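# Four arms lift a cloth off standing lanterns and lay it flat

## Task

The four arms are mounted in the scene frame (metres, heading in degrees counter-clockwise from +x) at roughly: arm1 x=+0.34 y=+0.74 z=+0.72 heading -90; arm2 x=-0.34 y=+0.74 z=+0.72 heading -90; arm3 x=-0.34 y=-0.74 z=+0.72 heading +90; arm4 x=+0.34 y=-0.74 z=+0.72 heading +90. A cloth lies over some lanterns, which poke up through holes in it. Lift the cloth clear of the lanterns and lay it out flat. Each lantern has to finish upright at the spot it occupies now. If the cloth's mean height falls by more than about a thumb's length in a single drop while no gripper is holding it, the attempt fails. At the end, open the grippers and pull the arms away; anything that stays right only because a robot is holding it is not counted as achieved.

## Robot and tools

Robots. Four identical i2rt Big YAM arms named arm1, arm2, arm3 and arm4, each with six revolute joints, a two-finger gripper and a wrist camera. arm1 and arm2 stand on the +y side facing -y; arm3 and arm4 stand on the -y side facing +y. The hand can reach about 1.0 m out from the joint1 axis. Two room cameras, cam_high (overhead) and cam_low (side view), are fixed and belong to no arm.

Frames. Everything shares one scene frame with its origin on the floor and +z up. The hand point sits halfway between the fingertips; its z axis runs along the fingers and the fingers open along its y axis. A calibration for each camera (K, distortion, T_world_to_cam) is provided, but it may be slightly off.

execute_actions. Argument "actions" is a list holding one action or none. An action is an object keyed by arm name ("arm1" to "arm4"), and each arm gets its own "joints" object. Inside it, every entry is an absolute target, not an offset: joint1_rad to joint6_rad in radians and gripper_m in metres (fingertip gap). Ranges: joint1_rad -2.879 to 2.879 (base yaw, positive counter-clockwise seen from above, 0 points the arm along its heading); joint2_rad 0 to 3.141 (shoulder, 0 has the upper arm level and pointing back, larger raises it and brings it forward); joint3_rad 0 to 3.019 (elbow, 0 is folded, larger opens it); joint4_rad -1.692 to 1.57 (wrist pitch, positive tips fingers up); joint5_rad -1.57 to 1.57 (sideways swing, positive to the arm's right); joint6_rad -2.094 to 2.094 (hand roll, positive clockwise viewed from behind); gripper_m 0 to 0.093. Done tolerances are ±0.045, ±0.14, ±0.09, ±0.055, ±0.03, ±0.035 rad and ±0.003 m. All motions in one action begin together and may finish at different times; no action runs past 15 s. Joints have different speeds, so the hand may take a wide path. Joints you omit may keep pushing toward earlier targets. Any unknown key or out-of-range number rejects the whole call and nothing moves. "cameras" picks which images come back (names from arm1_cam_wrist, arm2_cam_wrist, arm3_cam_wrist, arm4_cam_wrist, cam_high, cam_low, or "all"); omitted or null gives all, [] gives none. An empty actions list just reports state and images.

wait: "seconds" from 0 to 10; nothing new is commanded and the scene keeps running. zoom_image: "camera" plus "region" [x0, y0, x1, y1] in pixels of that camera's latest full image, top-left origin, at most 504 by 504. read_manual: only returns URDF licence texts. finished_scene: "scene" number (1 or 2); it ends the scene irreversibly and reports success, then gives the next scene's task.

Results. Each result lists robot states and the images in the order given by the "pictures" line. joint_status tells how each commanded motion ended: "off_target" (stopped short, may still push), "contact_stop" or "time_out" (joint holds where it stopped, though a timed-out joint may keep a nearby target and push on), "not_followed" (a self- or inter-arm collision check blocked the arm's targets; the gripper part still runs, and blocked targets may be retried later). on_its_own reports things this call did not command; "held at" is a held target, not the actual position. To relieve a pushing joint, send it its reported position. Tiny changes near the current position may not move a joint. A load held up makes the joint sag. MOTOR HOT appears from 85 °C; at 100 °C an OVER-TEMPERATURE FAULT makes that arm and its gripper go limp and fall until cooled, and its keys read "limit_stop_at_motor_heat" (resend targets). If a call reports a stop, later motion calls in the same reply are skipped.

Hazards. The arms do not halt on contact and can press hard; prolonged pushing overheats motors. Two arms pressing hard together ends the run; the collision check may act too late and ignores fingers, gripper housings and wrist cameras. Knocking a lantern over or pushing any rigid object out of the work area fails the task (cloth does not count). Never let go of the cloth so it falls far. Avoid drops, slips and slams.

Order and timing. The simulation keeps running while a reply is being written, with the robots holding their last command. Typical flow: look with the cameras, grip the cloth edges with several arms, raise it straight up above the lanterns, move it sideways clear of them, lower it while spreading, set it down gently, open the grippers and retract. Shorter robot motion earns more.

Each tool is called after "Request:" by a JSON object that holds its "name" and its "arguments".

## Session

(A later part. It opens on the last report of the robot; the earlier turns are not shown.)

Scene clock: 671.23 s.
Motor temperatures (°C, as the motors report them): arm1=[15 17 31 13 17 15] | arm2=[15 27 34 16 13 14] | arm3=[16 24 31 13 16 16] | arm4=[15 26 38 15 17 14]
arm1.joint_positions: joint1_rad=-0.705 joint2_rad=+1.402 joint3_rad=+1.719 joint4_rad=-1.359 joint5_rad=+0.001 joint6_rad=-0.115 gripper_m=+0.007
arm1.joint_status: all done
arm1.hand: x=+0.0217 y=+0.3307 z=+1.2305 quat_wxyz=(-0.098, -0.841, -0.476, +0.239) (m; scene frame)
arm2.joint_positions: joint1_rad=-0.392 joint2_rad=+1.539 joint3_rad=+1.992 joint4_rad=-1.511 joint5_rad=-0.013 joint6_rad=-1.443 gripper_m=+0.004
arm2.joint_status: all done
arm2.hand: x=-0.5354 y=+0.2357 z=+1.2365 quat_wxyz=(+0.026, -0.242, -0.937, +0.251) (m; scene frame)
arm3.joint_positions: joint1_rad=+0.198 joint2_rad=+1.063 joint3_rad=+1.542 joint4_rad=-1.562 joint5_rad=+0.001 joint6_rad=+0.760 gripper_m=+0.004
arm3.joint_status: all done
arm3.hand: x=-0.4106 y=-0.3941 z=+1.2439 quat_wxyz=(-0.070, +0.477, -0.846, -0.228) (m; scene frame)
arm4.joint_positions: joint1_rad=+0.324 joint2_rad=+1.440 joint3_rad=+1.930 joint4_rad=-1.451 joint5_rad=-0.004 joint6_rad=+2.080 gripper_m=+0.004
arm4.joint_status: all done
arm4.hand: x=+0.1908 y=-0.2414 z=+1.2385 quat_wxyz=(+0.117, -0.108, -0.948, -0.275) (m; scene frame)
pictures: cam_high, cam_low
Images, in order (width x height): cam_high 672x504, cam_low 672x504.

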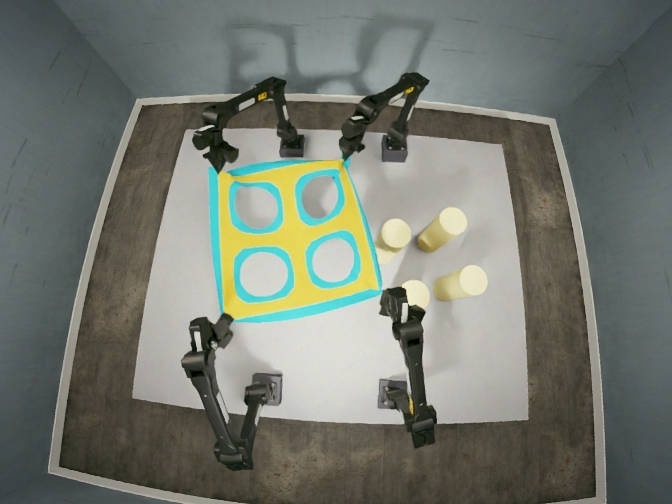

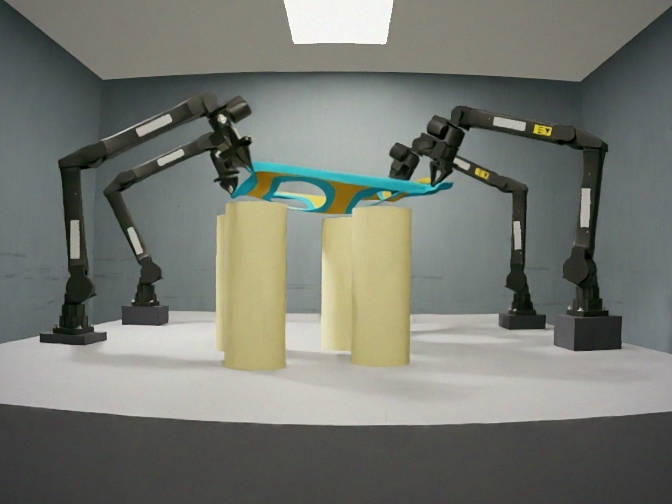

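Request:
{"name": "execute_actions", "arguments": {"actions": [{"arm1":{"joints":{"joint1_rad":-0.988,"joint2_rad":1.74,"joint3_rad":1.9,"joint4_rad":-1.322,"joint6_rad":-0.562}},"arm2":{"joints":{"joint1_rad":-0.614,"joint2_rad":1.93,"joint3_rad":2.19,"joint4_rad":-1.457,"joint6_rad":-1.814}},"arm3":{"joints":{"joint1_rad":0.432,"joint2_rad":1.135,"joint3_rad":1.244,"joint4_rad":-1.459,"joint6_rad":0.847}},"arm4":{"joints":{"joint1_rad":0.451,"joint2_rad":1.73,"joint3_rad":2.01,"joint4_rad":-1.42}}}], "cameras": ["cam_high","cam_low"]}}

Scene clock: 740.23 s.
Motor temperatures (°C, as the motors report them): arm1=[15 18 39 13 17 15] | arm2=[15 25 36 16 13 14] | arm3=[16 22 32 13 16 16] | arm4=[15 26 35 15 17 14]
arm1.joint_positions: joint1_rad=-0.987 joint2_rad=+1.759 joint3_rad=+1.879 joint4_rad=-1.320 joint5_rad=-0.006 joint6_rad=-0.549 gripper_m=+0.007
arm1.joint_status: all done
arm1.hand: x=-0.1711 y=+0.3657 z=+1.1150 quat_wxyz=(-0.007, -0.816, -0.549, +0.181) (m; scene frame)
arm2.joint_positions: joint1_rad=-0.602 joint2_rad=+1.942 joint3_rad=+2.161 joint4_rad=-1.474 joint5_rad=-0.012 joint6_rad=-1.800 gripper_m=+0.004
arm2.joint_status: all done
arm2.hand: x=-0.7085 y=+0.1810 z=+1.0804 quat_wxyz=(+0.058, -0.177, -0.972, +0.146) (m; scene frame)
arm3.joint_positions: joint1_rad=+0.430 joint2_rad=+1.146 joint3_rad=+1.250 joint4_rad=-1.463 joint5_rad=+0.003 joint6_rad=+0.838 gripper_m=+0.004
arm3.joint_status: all done
arm3.hand: x=-0.4903 y=-0.4143 z=+1.0938 quat_wxyz=(-0.015, +0.554, -0.826, -0.101) (m; scene frame)
arm4.joint_positions: joint1_rad=+0.465 joint2_rad=+1.735 joint3_rad=+1.985 joint4_rad=-1.420 joint5_rad=-0.003 joint6_rad=+2.081 gripper_m=+0.004
arm4.joint_status: all done
arm4.hand: x=+0.0820 y=-0.1765 z=+1.1068 quat_wxyz=(+0.090, -0.043, -0.979, -0.176) (m; scene frame)
pictures: cam_high, cam_low
Images, in order (width x height): cam_high 672x504, cam_low 672x504.

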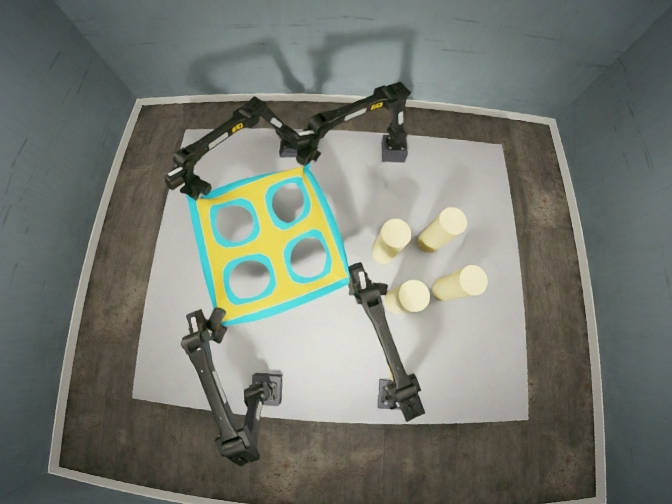

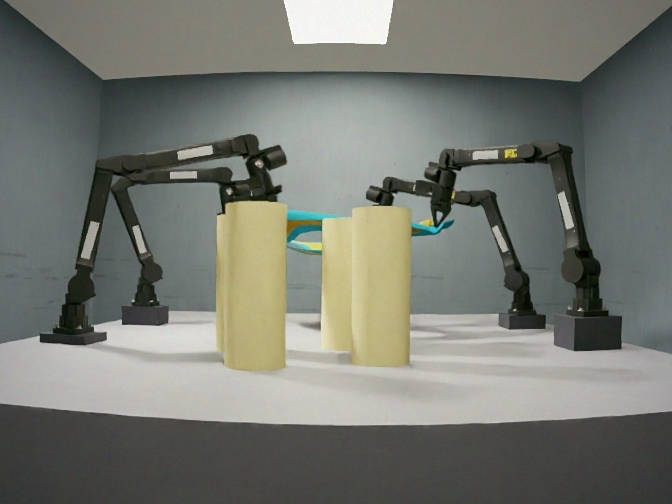

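Request:
{"name": "execute_actions", "arguments": {"actions": [{"arm1":{"joints":{"joint1_rad":-1.008,"joint2_rad":1.975,"joint3_rad":1.663,"joint4_rad":-1.16}},"arm2":{"joints":{"joint2_rad":2.108,"joint3_rad":1.932,"joint4_rad":-1.297}},"arm3":{"joints":{"joint2_rad":1.356,"joint3_rad":0.897,"joint4_rad":-1.097}},"arm4":{"joints":{"joint2_rad":1.933,"joint3_rad":1.745,"joint4_rad":-1.3}}}], "cameras": ["cam_high","cam_low"]}}

Scene clock: 769.77 s.
Motor temperatures (°C, as the motors report them): arm1=[15 20 35 13 17 15] | arm2=[15 29 36 16 13 14] | arm3=[16 23 33 13 16 16] | arm4=[15 28 38 15 17 14]
arm1.joint_positions: joint1_rad=-0.993 joint2_rad=+1.979 joint3_rad=+1.655 joint4_rad=-1.153 joint5_rad=-0.017 joint6_rad=-0.551 gripper_m=+0.007
arm1.joint_status: all done
arm1.hand: x=-0.1654 y=+0.3739 z=+0.8932 quat_wxyz=(-0.006, -0.831, -0.555, +0.044) (m; scene frame)
arm2.joint_positions: joint1_rad=-0.593 joint2_rad=+2.127 joint3_rad=+1.903 joint4_rad=-1.318 joint5_rad=-0.014 joint6_rad=-1.802 gripper_m=+0.004
arm2.joint_status: all done
arm2.hand: x=-0.6962 y=+0.1888 z=+0.8576 quat_wxyz=(-0.001, -0.175, -0.984, +0.015) (m; scene frame)
arm3.joint_positions: joint1_rad=+0.430 joint2_rad=+1.359 joint3_rad=+0.901 joint4_rad=-1.101 joint5_rad=+0.003 joint6_rad=+0.838 gripper_m=+0.004
arm3.joint_status: all done
arm3.hand: x=-0.4879 y=-0.4198 z=+0.8914 quat_wxyz=(-0.001, +0.557, -0.831, -0.003) (m; scene frame)
arm4.joint_positions: joint1_rad=+0.464 joint2_rad=+1.927 joint3_rad=+1.725 joint4_rad=-1.291 joint5_rad=-0.003 joint6_rad=+2.083 gripper_m=+0.004
arm4.joint_status: all done
arm4.hand: x=+0.0850 y=-0.1821 z=+0.8853 quat_wxyz=(+0.018, -0.045, -0.998, -0.033) (m; scene frame)
pictures: cam_high, cam_low
Images, in order (width x height): cam_high 672x504, cam_low 672x504.

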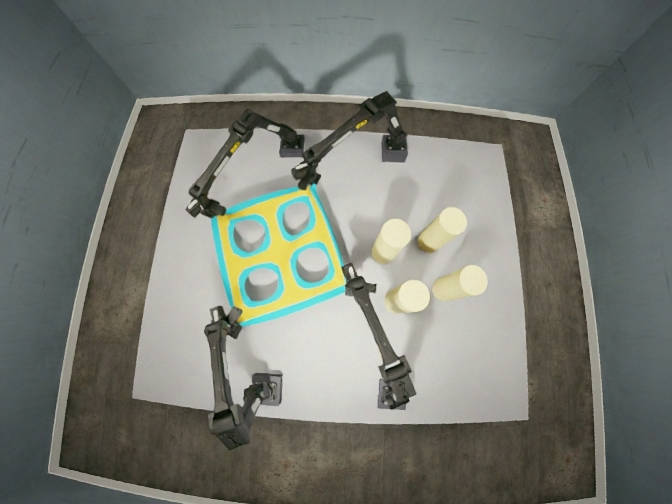

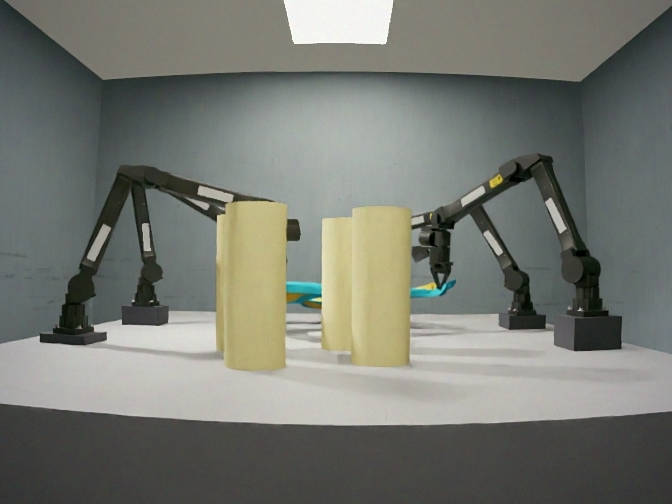

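Request:
{"name": "execute_actions", "arguments": {"actions": [{"arm1":{"joints":{"joint2_rad":2.18,"joint3_rad":1.618,"joint4_rad":-0.972}},"arm2":{"joints":{"joint1_rad":-0.625,"joint2_rad":2.264,"joint3_rad":1.88,"joint4_rad":-1.098}},"arm3":{"joints":{"joint2_rad":1.62,"joint3_rad":0.73,"joint4_rad":-0.63}},"arm4":{"joints":{"joint2_rad":2.095,"joint3_rad":1.643,"joint4_rad":-1.083}}}]}}

Scene clock: 782.30 s.
Motor temperatures (°C, as the motors report them): arm1=[15 20 33 13 17 15] | arm2=[15 30 36 16 13 14] | arm3=[16 23 32 13 16 16] | arm4=[15 28 37 15 17 14]
arm1.joint_positions: joint1_rad=-0.993 joint2_rad=+2.186 joint3_rad=+1.629 joint4_rad=-0.964 joint5_rad=-0.010 joint6_rad=-0.551 gripper_m=+0.007
arm1.joint_status: all done
arm1.hand: x=-0.1763 y=+0.3687 z=+0.7616 quat_wxyz=(-0.002, -0.831, -0.555, +0.022) (m; scene frame)
arm2.joint_positions: joint1_rad=-0.596 joint2_rad=+2.255 joint3_rad=+1.859 joint4_rad=-1.125 joint5_rad=-0.012 joint6_rad=-1.802 gripper_m=+0.004
arm2.joint_status: all done
arm2.hand: x=-0.7090 y=+0.1741 z=+0.7605 quat_wxyz=(+0.005, -0.176, -0.984, +0.024) (m; scene frame)
arm3.joint_positions: joint1_rad=+0.430 joint2_rad=+1.624 joint3_rad=+0.739 joint4_rad=-0.646 joint5_rad=+0.003 joint6_rad=+0.838 gripper_m=+0.004
arm3.joint_status: all done
arm3.hand: x=-0.4908 y=-0.4144 z=+0.7546 quat_wxyz=(-0.003, +0.557, -0.830, -0.016) (m; scene frame)
arm4.joint_positions: joint1_rad=+0.458 joint2_rad=+2.091 joint3_rad=+1.639 joint4_rad=-1.081 joint5_rad=-0.003 joint6_rad=+2.085 gripper_m=+0.004
arm4.joint_status: all done
arm4.hand: x=+0.0840 y=-0.1711 z=+0.7579 quat_wxyz=(+0.009, -0.049, -0.999, -0.015) (m; scene frame)
pictures: arm1_cam_wrist, arm2_cam_wrist, arm3_cam_wrist, arm4_cam_wrist, cam_high, cam_low
camera_calibration (this result's frames):
arm1_cam_wrist: T_world_to_cam=[[-0.921329, 0.386908, 0.0381353, -0.330897], [0.342699, 0.761882, 0.549631, -0.633208], [0.183602, 0.51946, -0.834537, 0.600601], [0, 0, 0, 1]] pos_world=[-0.198137, 0.298468, 0.861873]
arm2_cam_wrist: T_world_to_cam=[[-0.346032, -0.93666, 0.0541313, -0.121271], [-0.758556, 0.313255, 0.571371, -1.01788], [-0.552137, 0.156651, -0.818905, 0.334743], [0, 0, 0, 1]] pos_world=[-0.629257, 0.152828, 0.862273]
arm3_cam_wrist: T_world_to_cam=[[0.920853, -0.388947, -0.0273862, 0.315228], [-0.308617, -0.769988, 0.558456, -0.88868], [-0.238297, -0.505805, -0.829082, 0.423691], [0, 0, 0, 1]] pos_world=[-0.463576, -0.347362, 0.856197]
arm4_cam_wrist: T_world_to_cam=[[-0.0956618, -0.994881, -0.0325701, -0.134844], [-0.801924, 0.0576411, 0.594639, -0.372114], [-0.589717, 0.083003, -0.803333, 0.796825], [0, 0, 0, 1]] pos_world=[0.158594, -0.178844, 0.856997]
Images, in order (width x height): arm1_cam_wrist 616x616, arm2_cam_wrist 616x616, arm3_cam_wrist 616x616, arm4_cam_wrist 616x616, cam_high 672x504, cam_low 672x504.

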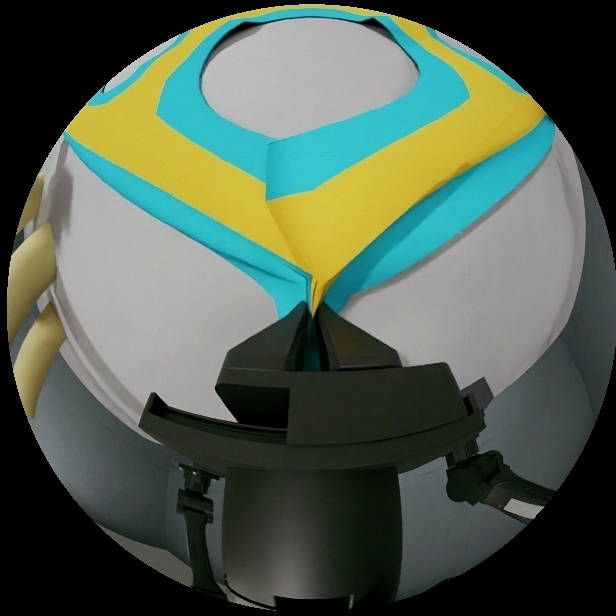

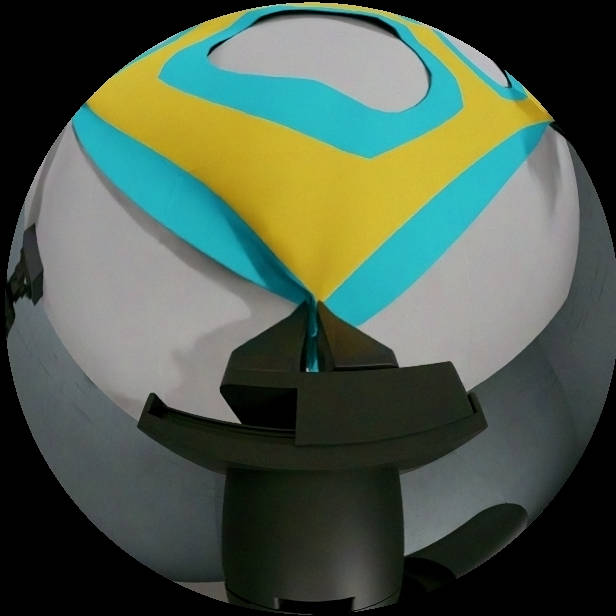

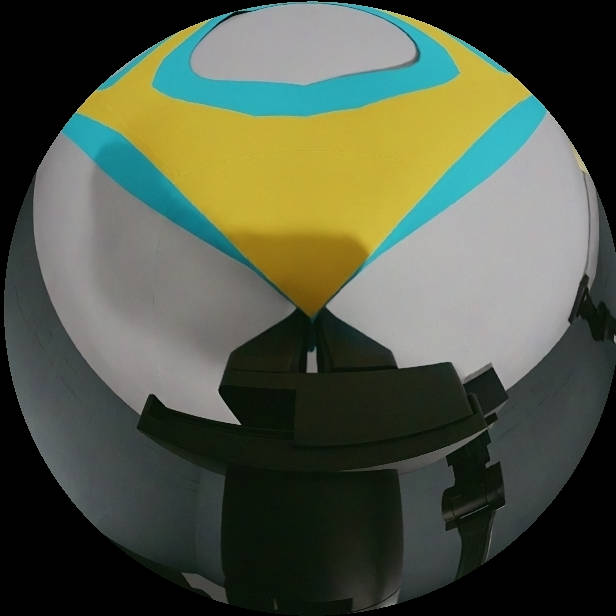

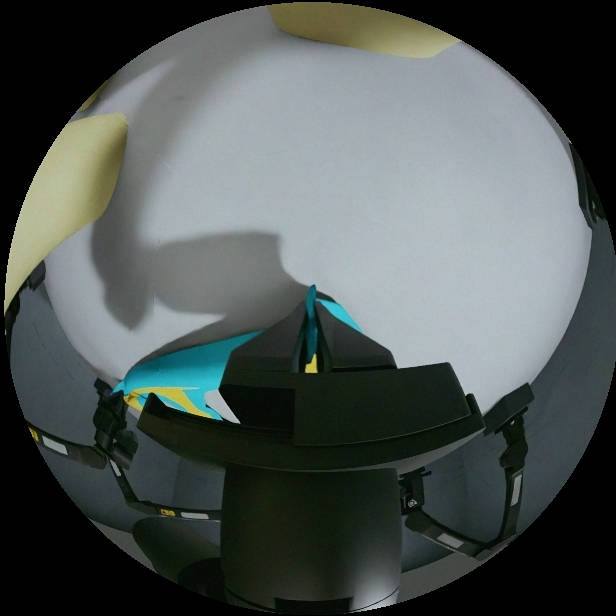

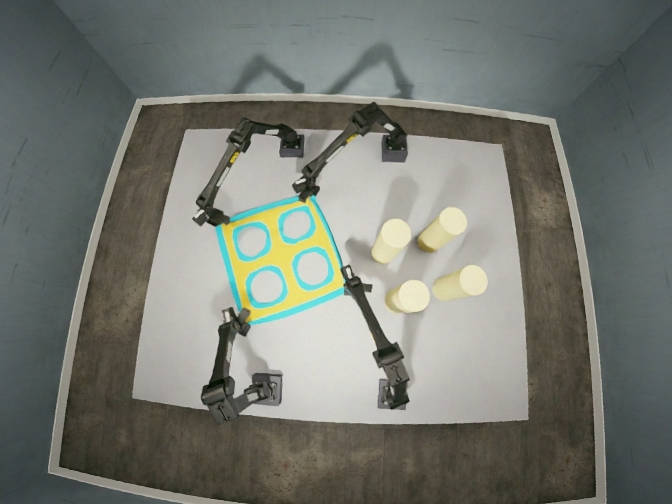

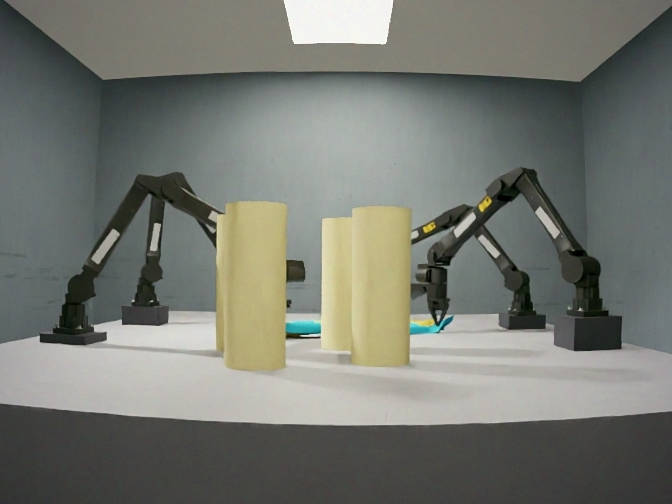

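Request:
{"name": "execute_actions", "arguments": {"actions": [{"arm1":{"joints":{"joint2_rad":2.255}},"arm2":{"joints":{"joint2_rad":2.345}},"arm3":{"joints":{"joint2_rad":1.705}},"arm4":{"joints":{"joint2_rad":2.16}}}], "cameras": ["cam_high"]}}

Scene clock: 791.77 s.
Motor temperatures (°C, as the motors report them): arm1=[15 21 31 13 17 15] | arm2=[15 31 35 16 13 14] | arm3=[16 23 31 13 16 16] | arm4=[15 29 35 15 17 14]
arm1.joint_positions: joint1_rad=-0.993 joint2_rad=+2.210 joint3_rad=+1.630 joint4_rad=-0.962 joint5_rad=-0.010 joint6_rad=-0.551 gripper_m=+0.007
arm1.joint_status: all done
arm1.hand: x=-0.1735 y=+0.3706 z=+0.7476 quat_wxyz=(-0.002, -0.832, -0.555, +0.012) (m; scene frame)
arm2.joint_positions: joint1_rad=-0.596 joint2_rad=+2.312 joint3_rad=+1.859 joint4_rad=-1.121 joint5_rad=-0.012 joint6_rad=-1.802 gripper_m=+0.004
arm2.joint_status: all done
arm2.hand: x=-0.7046 y=+0.1808 z=+0.7236 quat_wxyz=(-0.006, -0.177, -0.984, +0.000) (m; scene frame)
arm3.joint_positions: joint1_rad=+0.430 joint2_rad=+1.689 joint3_rad=+0.739 joint4_rad=-0.637 joint5_rad=+0.003 joint6_rad=+0.839 gripper_m=+0.004
arm3.joint_status: all done
arm3.hand: x=-0.4866 y=-0.4231 z=+0.7329 quat_wxyz=(+0.001, +0.557, -0.831, +0.012) (m; scene frame)
arm4.joint_positions: joint1_rad=+0.456 joint2_rad=+2.128 joint3_rad=+1.640 joint4_rad=-1.079 joint5_rad=-0.002 joint6_rad=+2.086 gripper_m=+0.004
arm4.joint_status: all done
arm4.hand: x=+0.0867 y=-0.1741 z=+0.7361 quat_wxyz=(+0.001, -0.051, -0.999, +0.000) (m; scene frame)
pictures: cam_high
Images, in order (width x height): cam_high 672x504.

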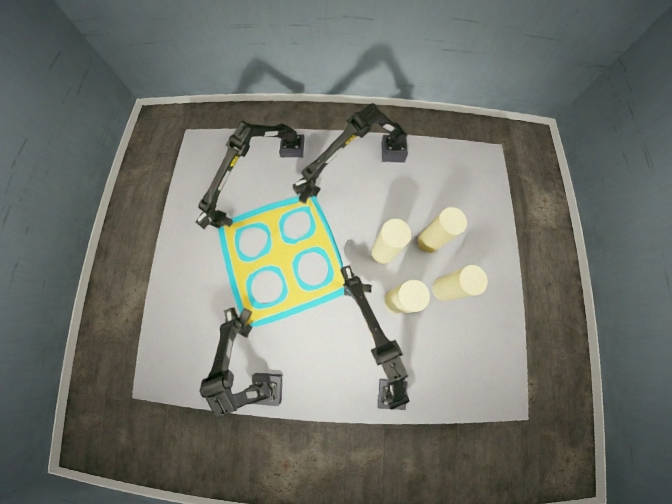

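Request:
{"name": "execute_actions", "arguments": {"actions": [{"arm1":{"joints":{"gripper_m":0.093}},"arm2":{"joints":{"gripper_m":0.093}},"arm3":{"joints":{"gripper_m":0.093}},"arm4":{"joints":{"gripper_m":0.093}}}]}}

Scene clock: 797.27 s.
Motor temperatures (°C, as the motors report them): arm1=[15 21 30 13 17 15] | arm2=[15 31 35 16 13 14] | arm3=[16 23 30 13 16 16] | arm4=[15 29 35 15 17 14]
arm1.joint_positions: joint1_rad=-1.006 joint2_rad=+2.221 joint3_rad=+1.630 joint4_rad=-0.962 joint5_rad=-0.003 joint6_rad=-0.554 gripper_m=+0.093
arm1.joint_status: all done
arm1.hand: x=-0.1774 y=+0.3797 z=+0.7412 quat_wxyz=(+0.002, -0.834, -0.551, +0.007) (m; scene frame)
arm2.joint_positions: joint1_rad=-0.625 joint2_rad=+2.312 joint3_rad=+1.859 joint4_rad=-1.111 joint5_rad=-0.002 joint6_rad=-1.803 gripper_m=+0.093
arm2.joint_status: all done
arm2.hand: x=-0.7231 y=+0.1905 z=+0.7236 quat_wxyz=(+0.001, -0.190, -0.982, +0.003) (m; scene frame)
arm3.joint_positions: joint1_rad=+0.430 joint2_rad=+1.684 joint3_rad=+0.739 joint4_rad=-0.637 joint5_rad=+0.004 joint6_rad=+0.840 gripper_m=+0.093
arm3.joint_status: all done
arm3.hand: x=-0.4869 y=-0.4221 z=+0.7346 quat_wxyz=(+0.000, +0.556, -0.831, +0.009) (m; scene frame)
arm4.joint_positions: joint1_rad=+0.456 joint2_rad=+2.132 joint3_rad=+1.640 joint4_rad=-1.079 joint5_rad=-0.001 joint6_rad=+2.086 gripper_m=+0.093
arm4.joint_status: all done
arm4.hand: x=+0.0873 y=-0.1744 z=+0.7338 quat_wxyz=(+0.000, -0.051, -0.999, +0.002) (m; scene frame)
pictures: arm1_cam_wrist, arm2_cam_wrist, arm3_cam_wrist, arm4_cam_wrist, cam_high, cam_low
camera_calibration (this result's frames):
arm1_cam_wrist: T_world_to_cam=[[-0.91799, 0.395631, 0.0277587, -0.330491], [0.338558, 0.74526, 0.574427, -0.642829], [0.206574, 0.536716, -0.818085, 0.563401], [0, 0, 0, 1]] pos_world=[-0.202136, 0.307441, 0.839342]
arm2_cam_wrist: T_world_to_cam=[[-0.372096, -0.928133, 0.0106088, -0.0977736], [-0.758775, 0.310742, 0.572451, -1.01308], [-0.534608, 0.204957, -0.81987, 0.29834], [0, 0, 0, 1]] pos_world=[-0.645586, 0.162913, 0.825577]
arm3_cam_wrist: T_world_to_cam=[[0.920466, -0.390638, 0.0120269, 0.278222], [-0.323088, -0.74326, 0.585815, -0.898122], [-0.219903, -0.543108, -0.810356, 0.383591], [0, 0, 0, 1]] pos_world=[-0.461914, -0.350523, 0.833632]
arm4_cam_wrist: T_world_to_cam=[[-0.0988242, -0.995105, -0.000719598, -0.161784], [-0.811334, 0.0801551, 0.579061, -0.33875], [-0.576169, 0.0578091, -0.815284, 0.782874], [0, 0, 0, 1]] pos_world=[0.16024, -0.179096, 0.834305]
Images, in order (width x height): arm1_cam_wrist 616x616, arm2_cam_wrist 616x616, arm3_cam_wrist 616x616, arm4_cam_wrist 616x616, cam_high 672x504, cam_low 672x504.

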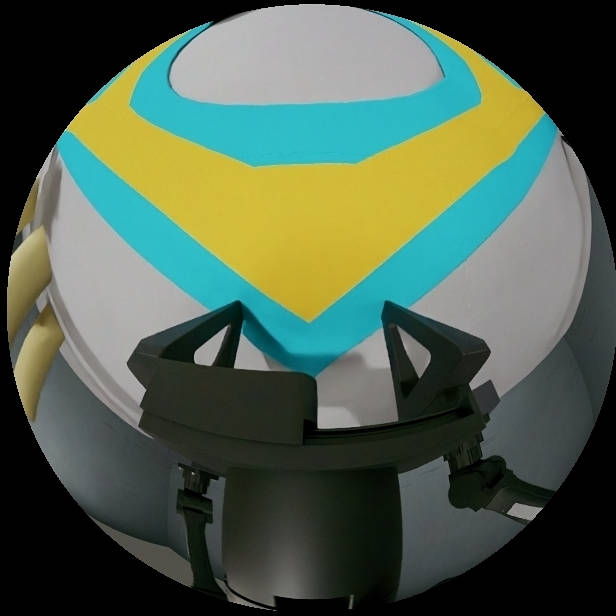

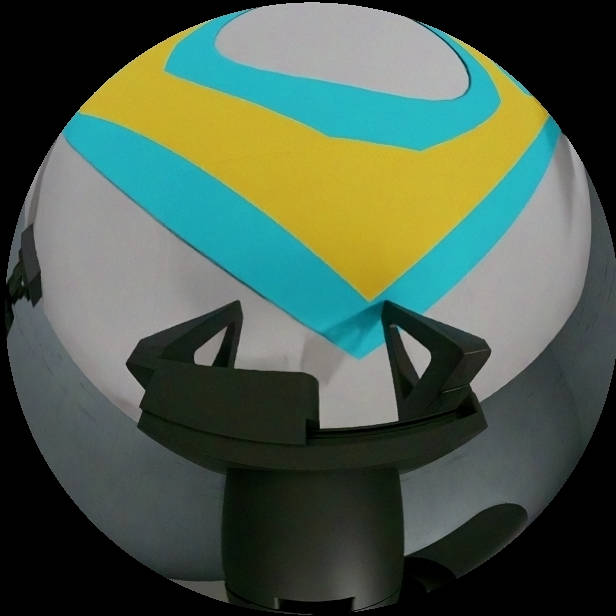

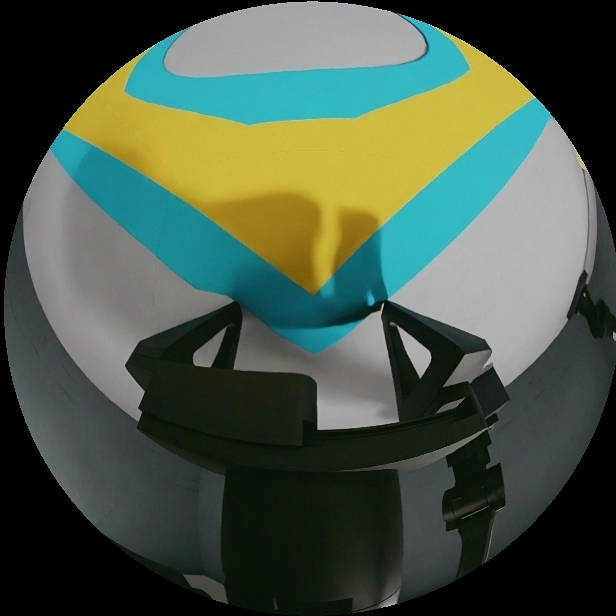

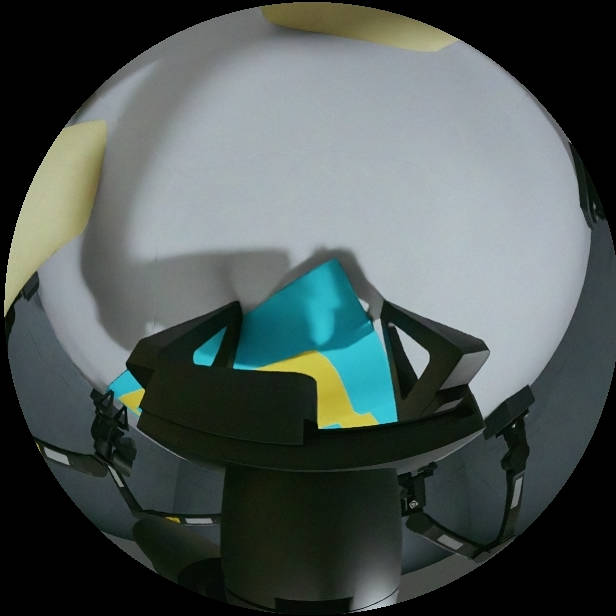

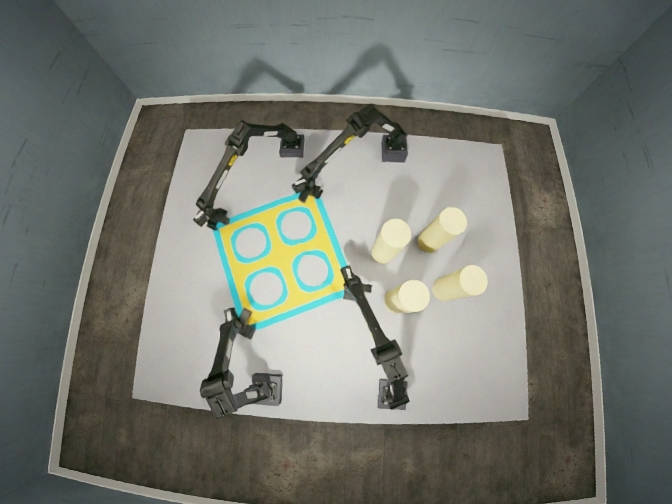

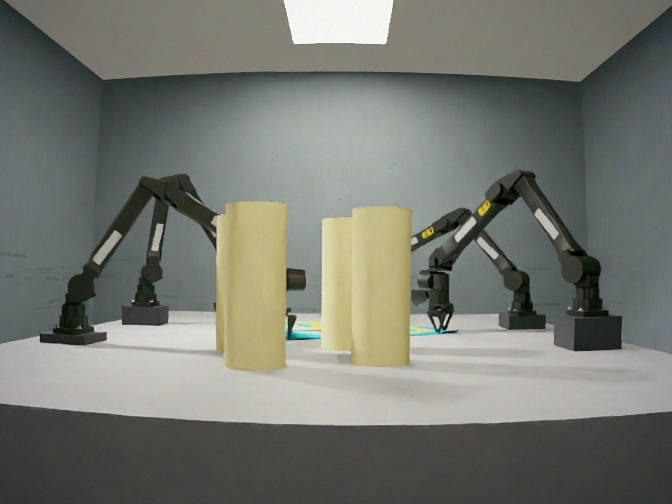

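Request:
{"name": "execute_actions", "arguments": {"actions": [{"arm1":{"joints":{"joint2_rad":0.9}},"arm2":{"joints":{"joint2_rad":1.0}},"arm3":{"joints":{"joint2_rad":0.5}},"arm4":{"joints":{"joint2_rad":0.9}}}]}}

Scene clock: 817.07 s.
Motor temperatures (°C, as the motors report them): arm1=[15 20 29 13 17 15] | arm2=[15 30 34 16 13 14] | arm3=[16 22 29 13 16 16] | arm4=[15 29 34 15 17 14]
arm1.joint_positions: joint1_rad=-1.006 joint2_rad=+0.893 joint3_rad=+1.611 joint4_rad=-0.962 joint5_rad=-0.003 joint6_rad=-0.554 gripper_m=+0.093
arm1.joint_status: all done
arm1.hand: x=+0.0375 y=+0.5248 z=+1.4701 quat_wxyz=(-0.016, -0.657, -0.438, +0.613) (m; scene frame)
arm2.joint_positions: joint1_rad=-0.625 joint2_rad=+1.004 joint3_rad=+1.875 joint4_rad=-1.101 joint5_rad=-0.001 joint6_rad=-1.803 gripper_m=+0.093
arm2.joint_status: all done
arm2.hand: x=-0.5434 y=+0.4433 z=+1.4954 quat_wxyz=(+0.255, -0.148, -0.770, +0.566) (m; scene frame)
arm3.joint_positions: joint1_rad=+0.430 joint2_rad=+0.496 joint3_rad=+0.732 joint4_rad=-0.637 joint5_rad=+0.004 joint6_rad=+0.840 gripper_m=+0.093
arm3.joint_status: all done
arm3.hand: x=-0.4728 y=-0.4501 z=+1.1552 quat_wxyz=(-0.078, +0.464, -0.695, -0.544) (m; scene frame)
arm4.joint_positions: joint1_rad=+0.456 joint2_rad=+0.901 joint3_rad=+1.641 joint4_rad=-1.079 joint5_rad=-0.001 joint6_rad=+2.086 gripper_m=+0.093
arm4.joint_status: all done
arm4.hand: x=+0.1925 y=-0.4141 z=+1.3917 quat_wxyz=(+0.259, -0.041, -0.816, -0.516) (m; scene frame)
pictures: arm1_cam_wrist, arm2_cam_wrist, arm3_cam_wrist, arm4_cam_wrist, cam_high, cam_low
camera_calibration (this result's frames):
arm1_cam_wrist: T_world_to_cam=[[-0.581898, 0.627784, 0.516993, -1.06446], [0.357924, 0.768517, -0.530351, 0.368762], [-0.730264, -0.123566, -0.671898, 1.20411], [0, 0, 0, 1]] pos_world=[0.127921, 0.533641, 1.55493]
arm2_cam_wrist: T_world_to_cam=[[0.0643307, -0.312246, 0.947821, -1.24182], [-0.357487, 0.879543, 0.314017, -1.04469], [-0.9317, -0.359034, -0.0550423, -0.134078], [0, 0, 0, 1]] pos_world=[-0.418496, 0.482958, 1.49769]
arm3_cam_wrist: T_world_to_cam=[[0.722131, 0.0186402, -0.691505, 1.15239], [-0.231847, -0.935299, -0.267327, -0.218478], [-0.651747, 0.353368, -0.671086, 0.750772], [0, 0, 0, 1]] pos_world=[-0.393519, -0.491122, 1.24231]
arm4_cam_wrist: T_world_to_cam=[[-0.333192, -0.460785, -0.822594, 1.02077], [-0.484823, -0.664538, 0.568626, -0.971862], [-0.808659, 0.588274, -0.00198004, 0.526194], [0, 0, 0, 1]] pos_world=[0.294442, -0.485031, 1.39334]
Images, in order (width x height): arm1_cam_wrist 616x616, arm2_cam_wrist 616x616, arm3_cam_wrist 616x616, arm4_cam_wrist 616x616, cam_high 672x504, cam_low 672x504.

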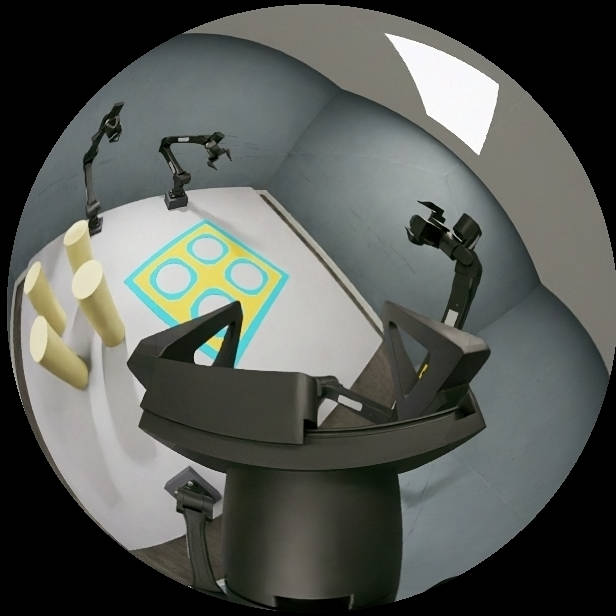

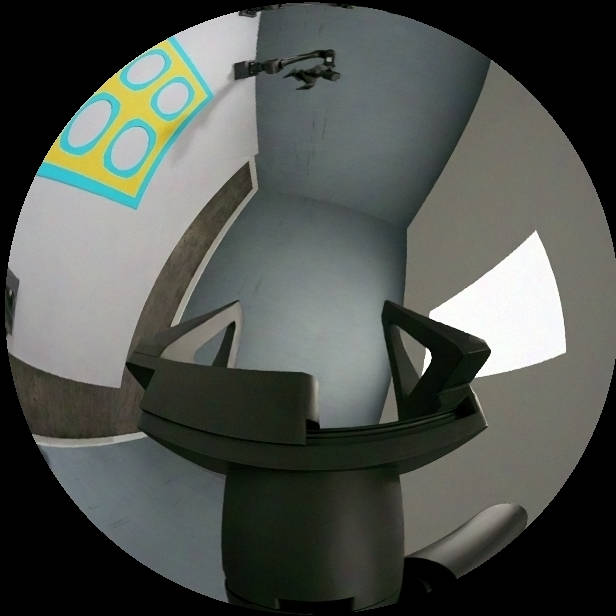

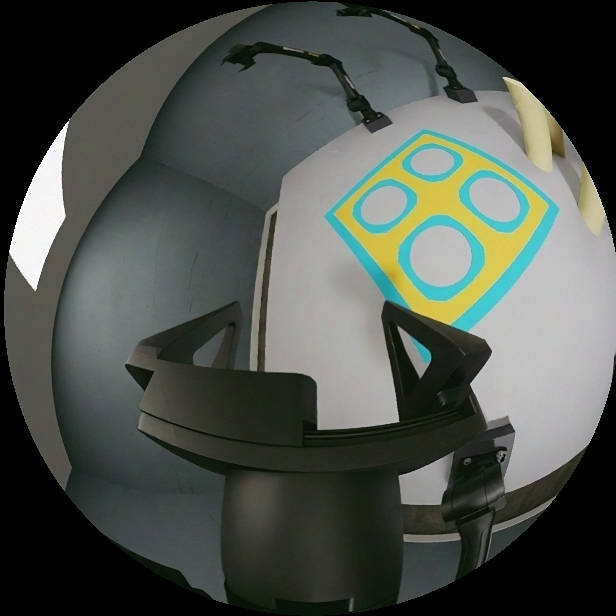

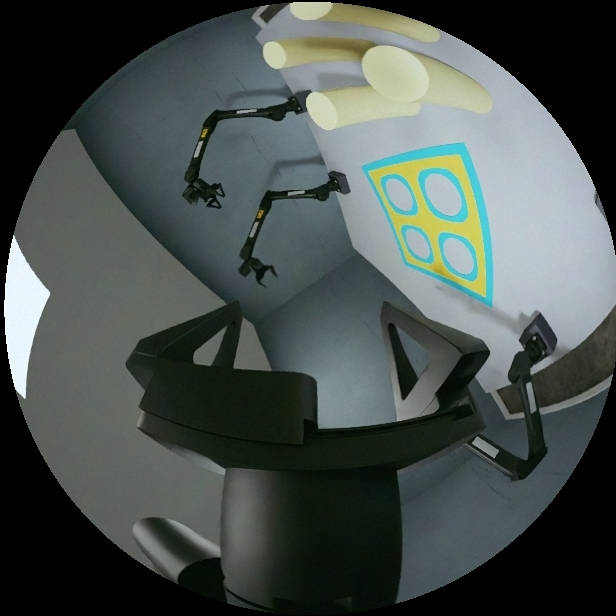

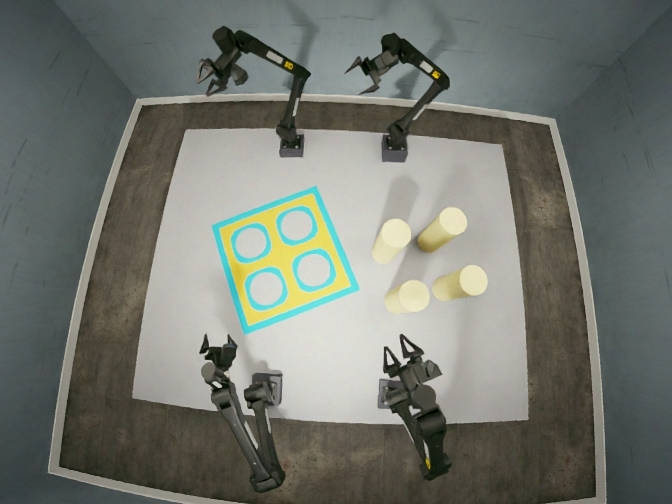

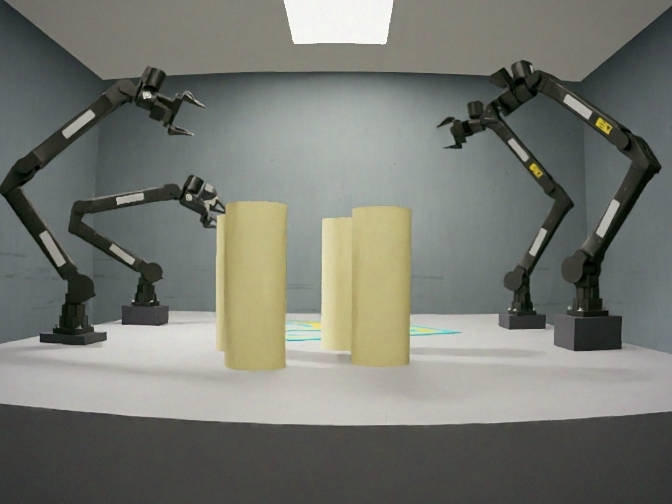

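The cloth is flat, the lanterns are upright and the arms are clear.

Request:
{"name": "finished_scene", "arguments": {"scene": 1}}

The scene is finished: the task was done.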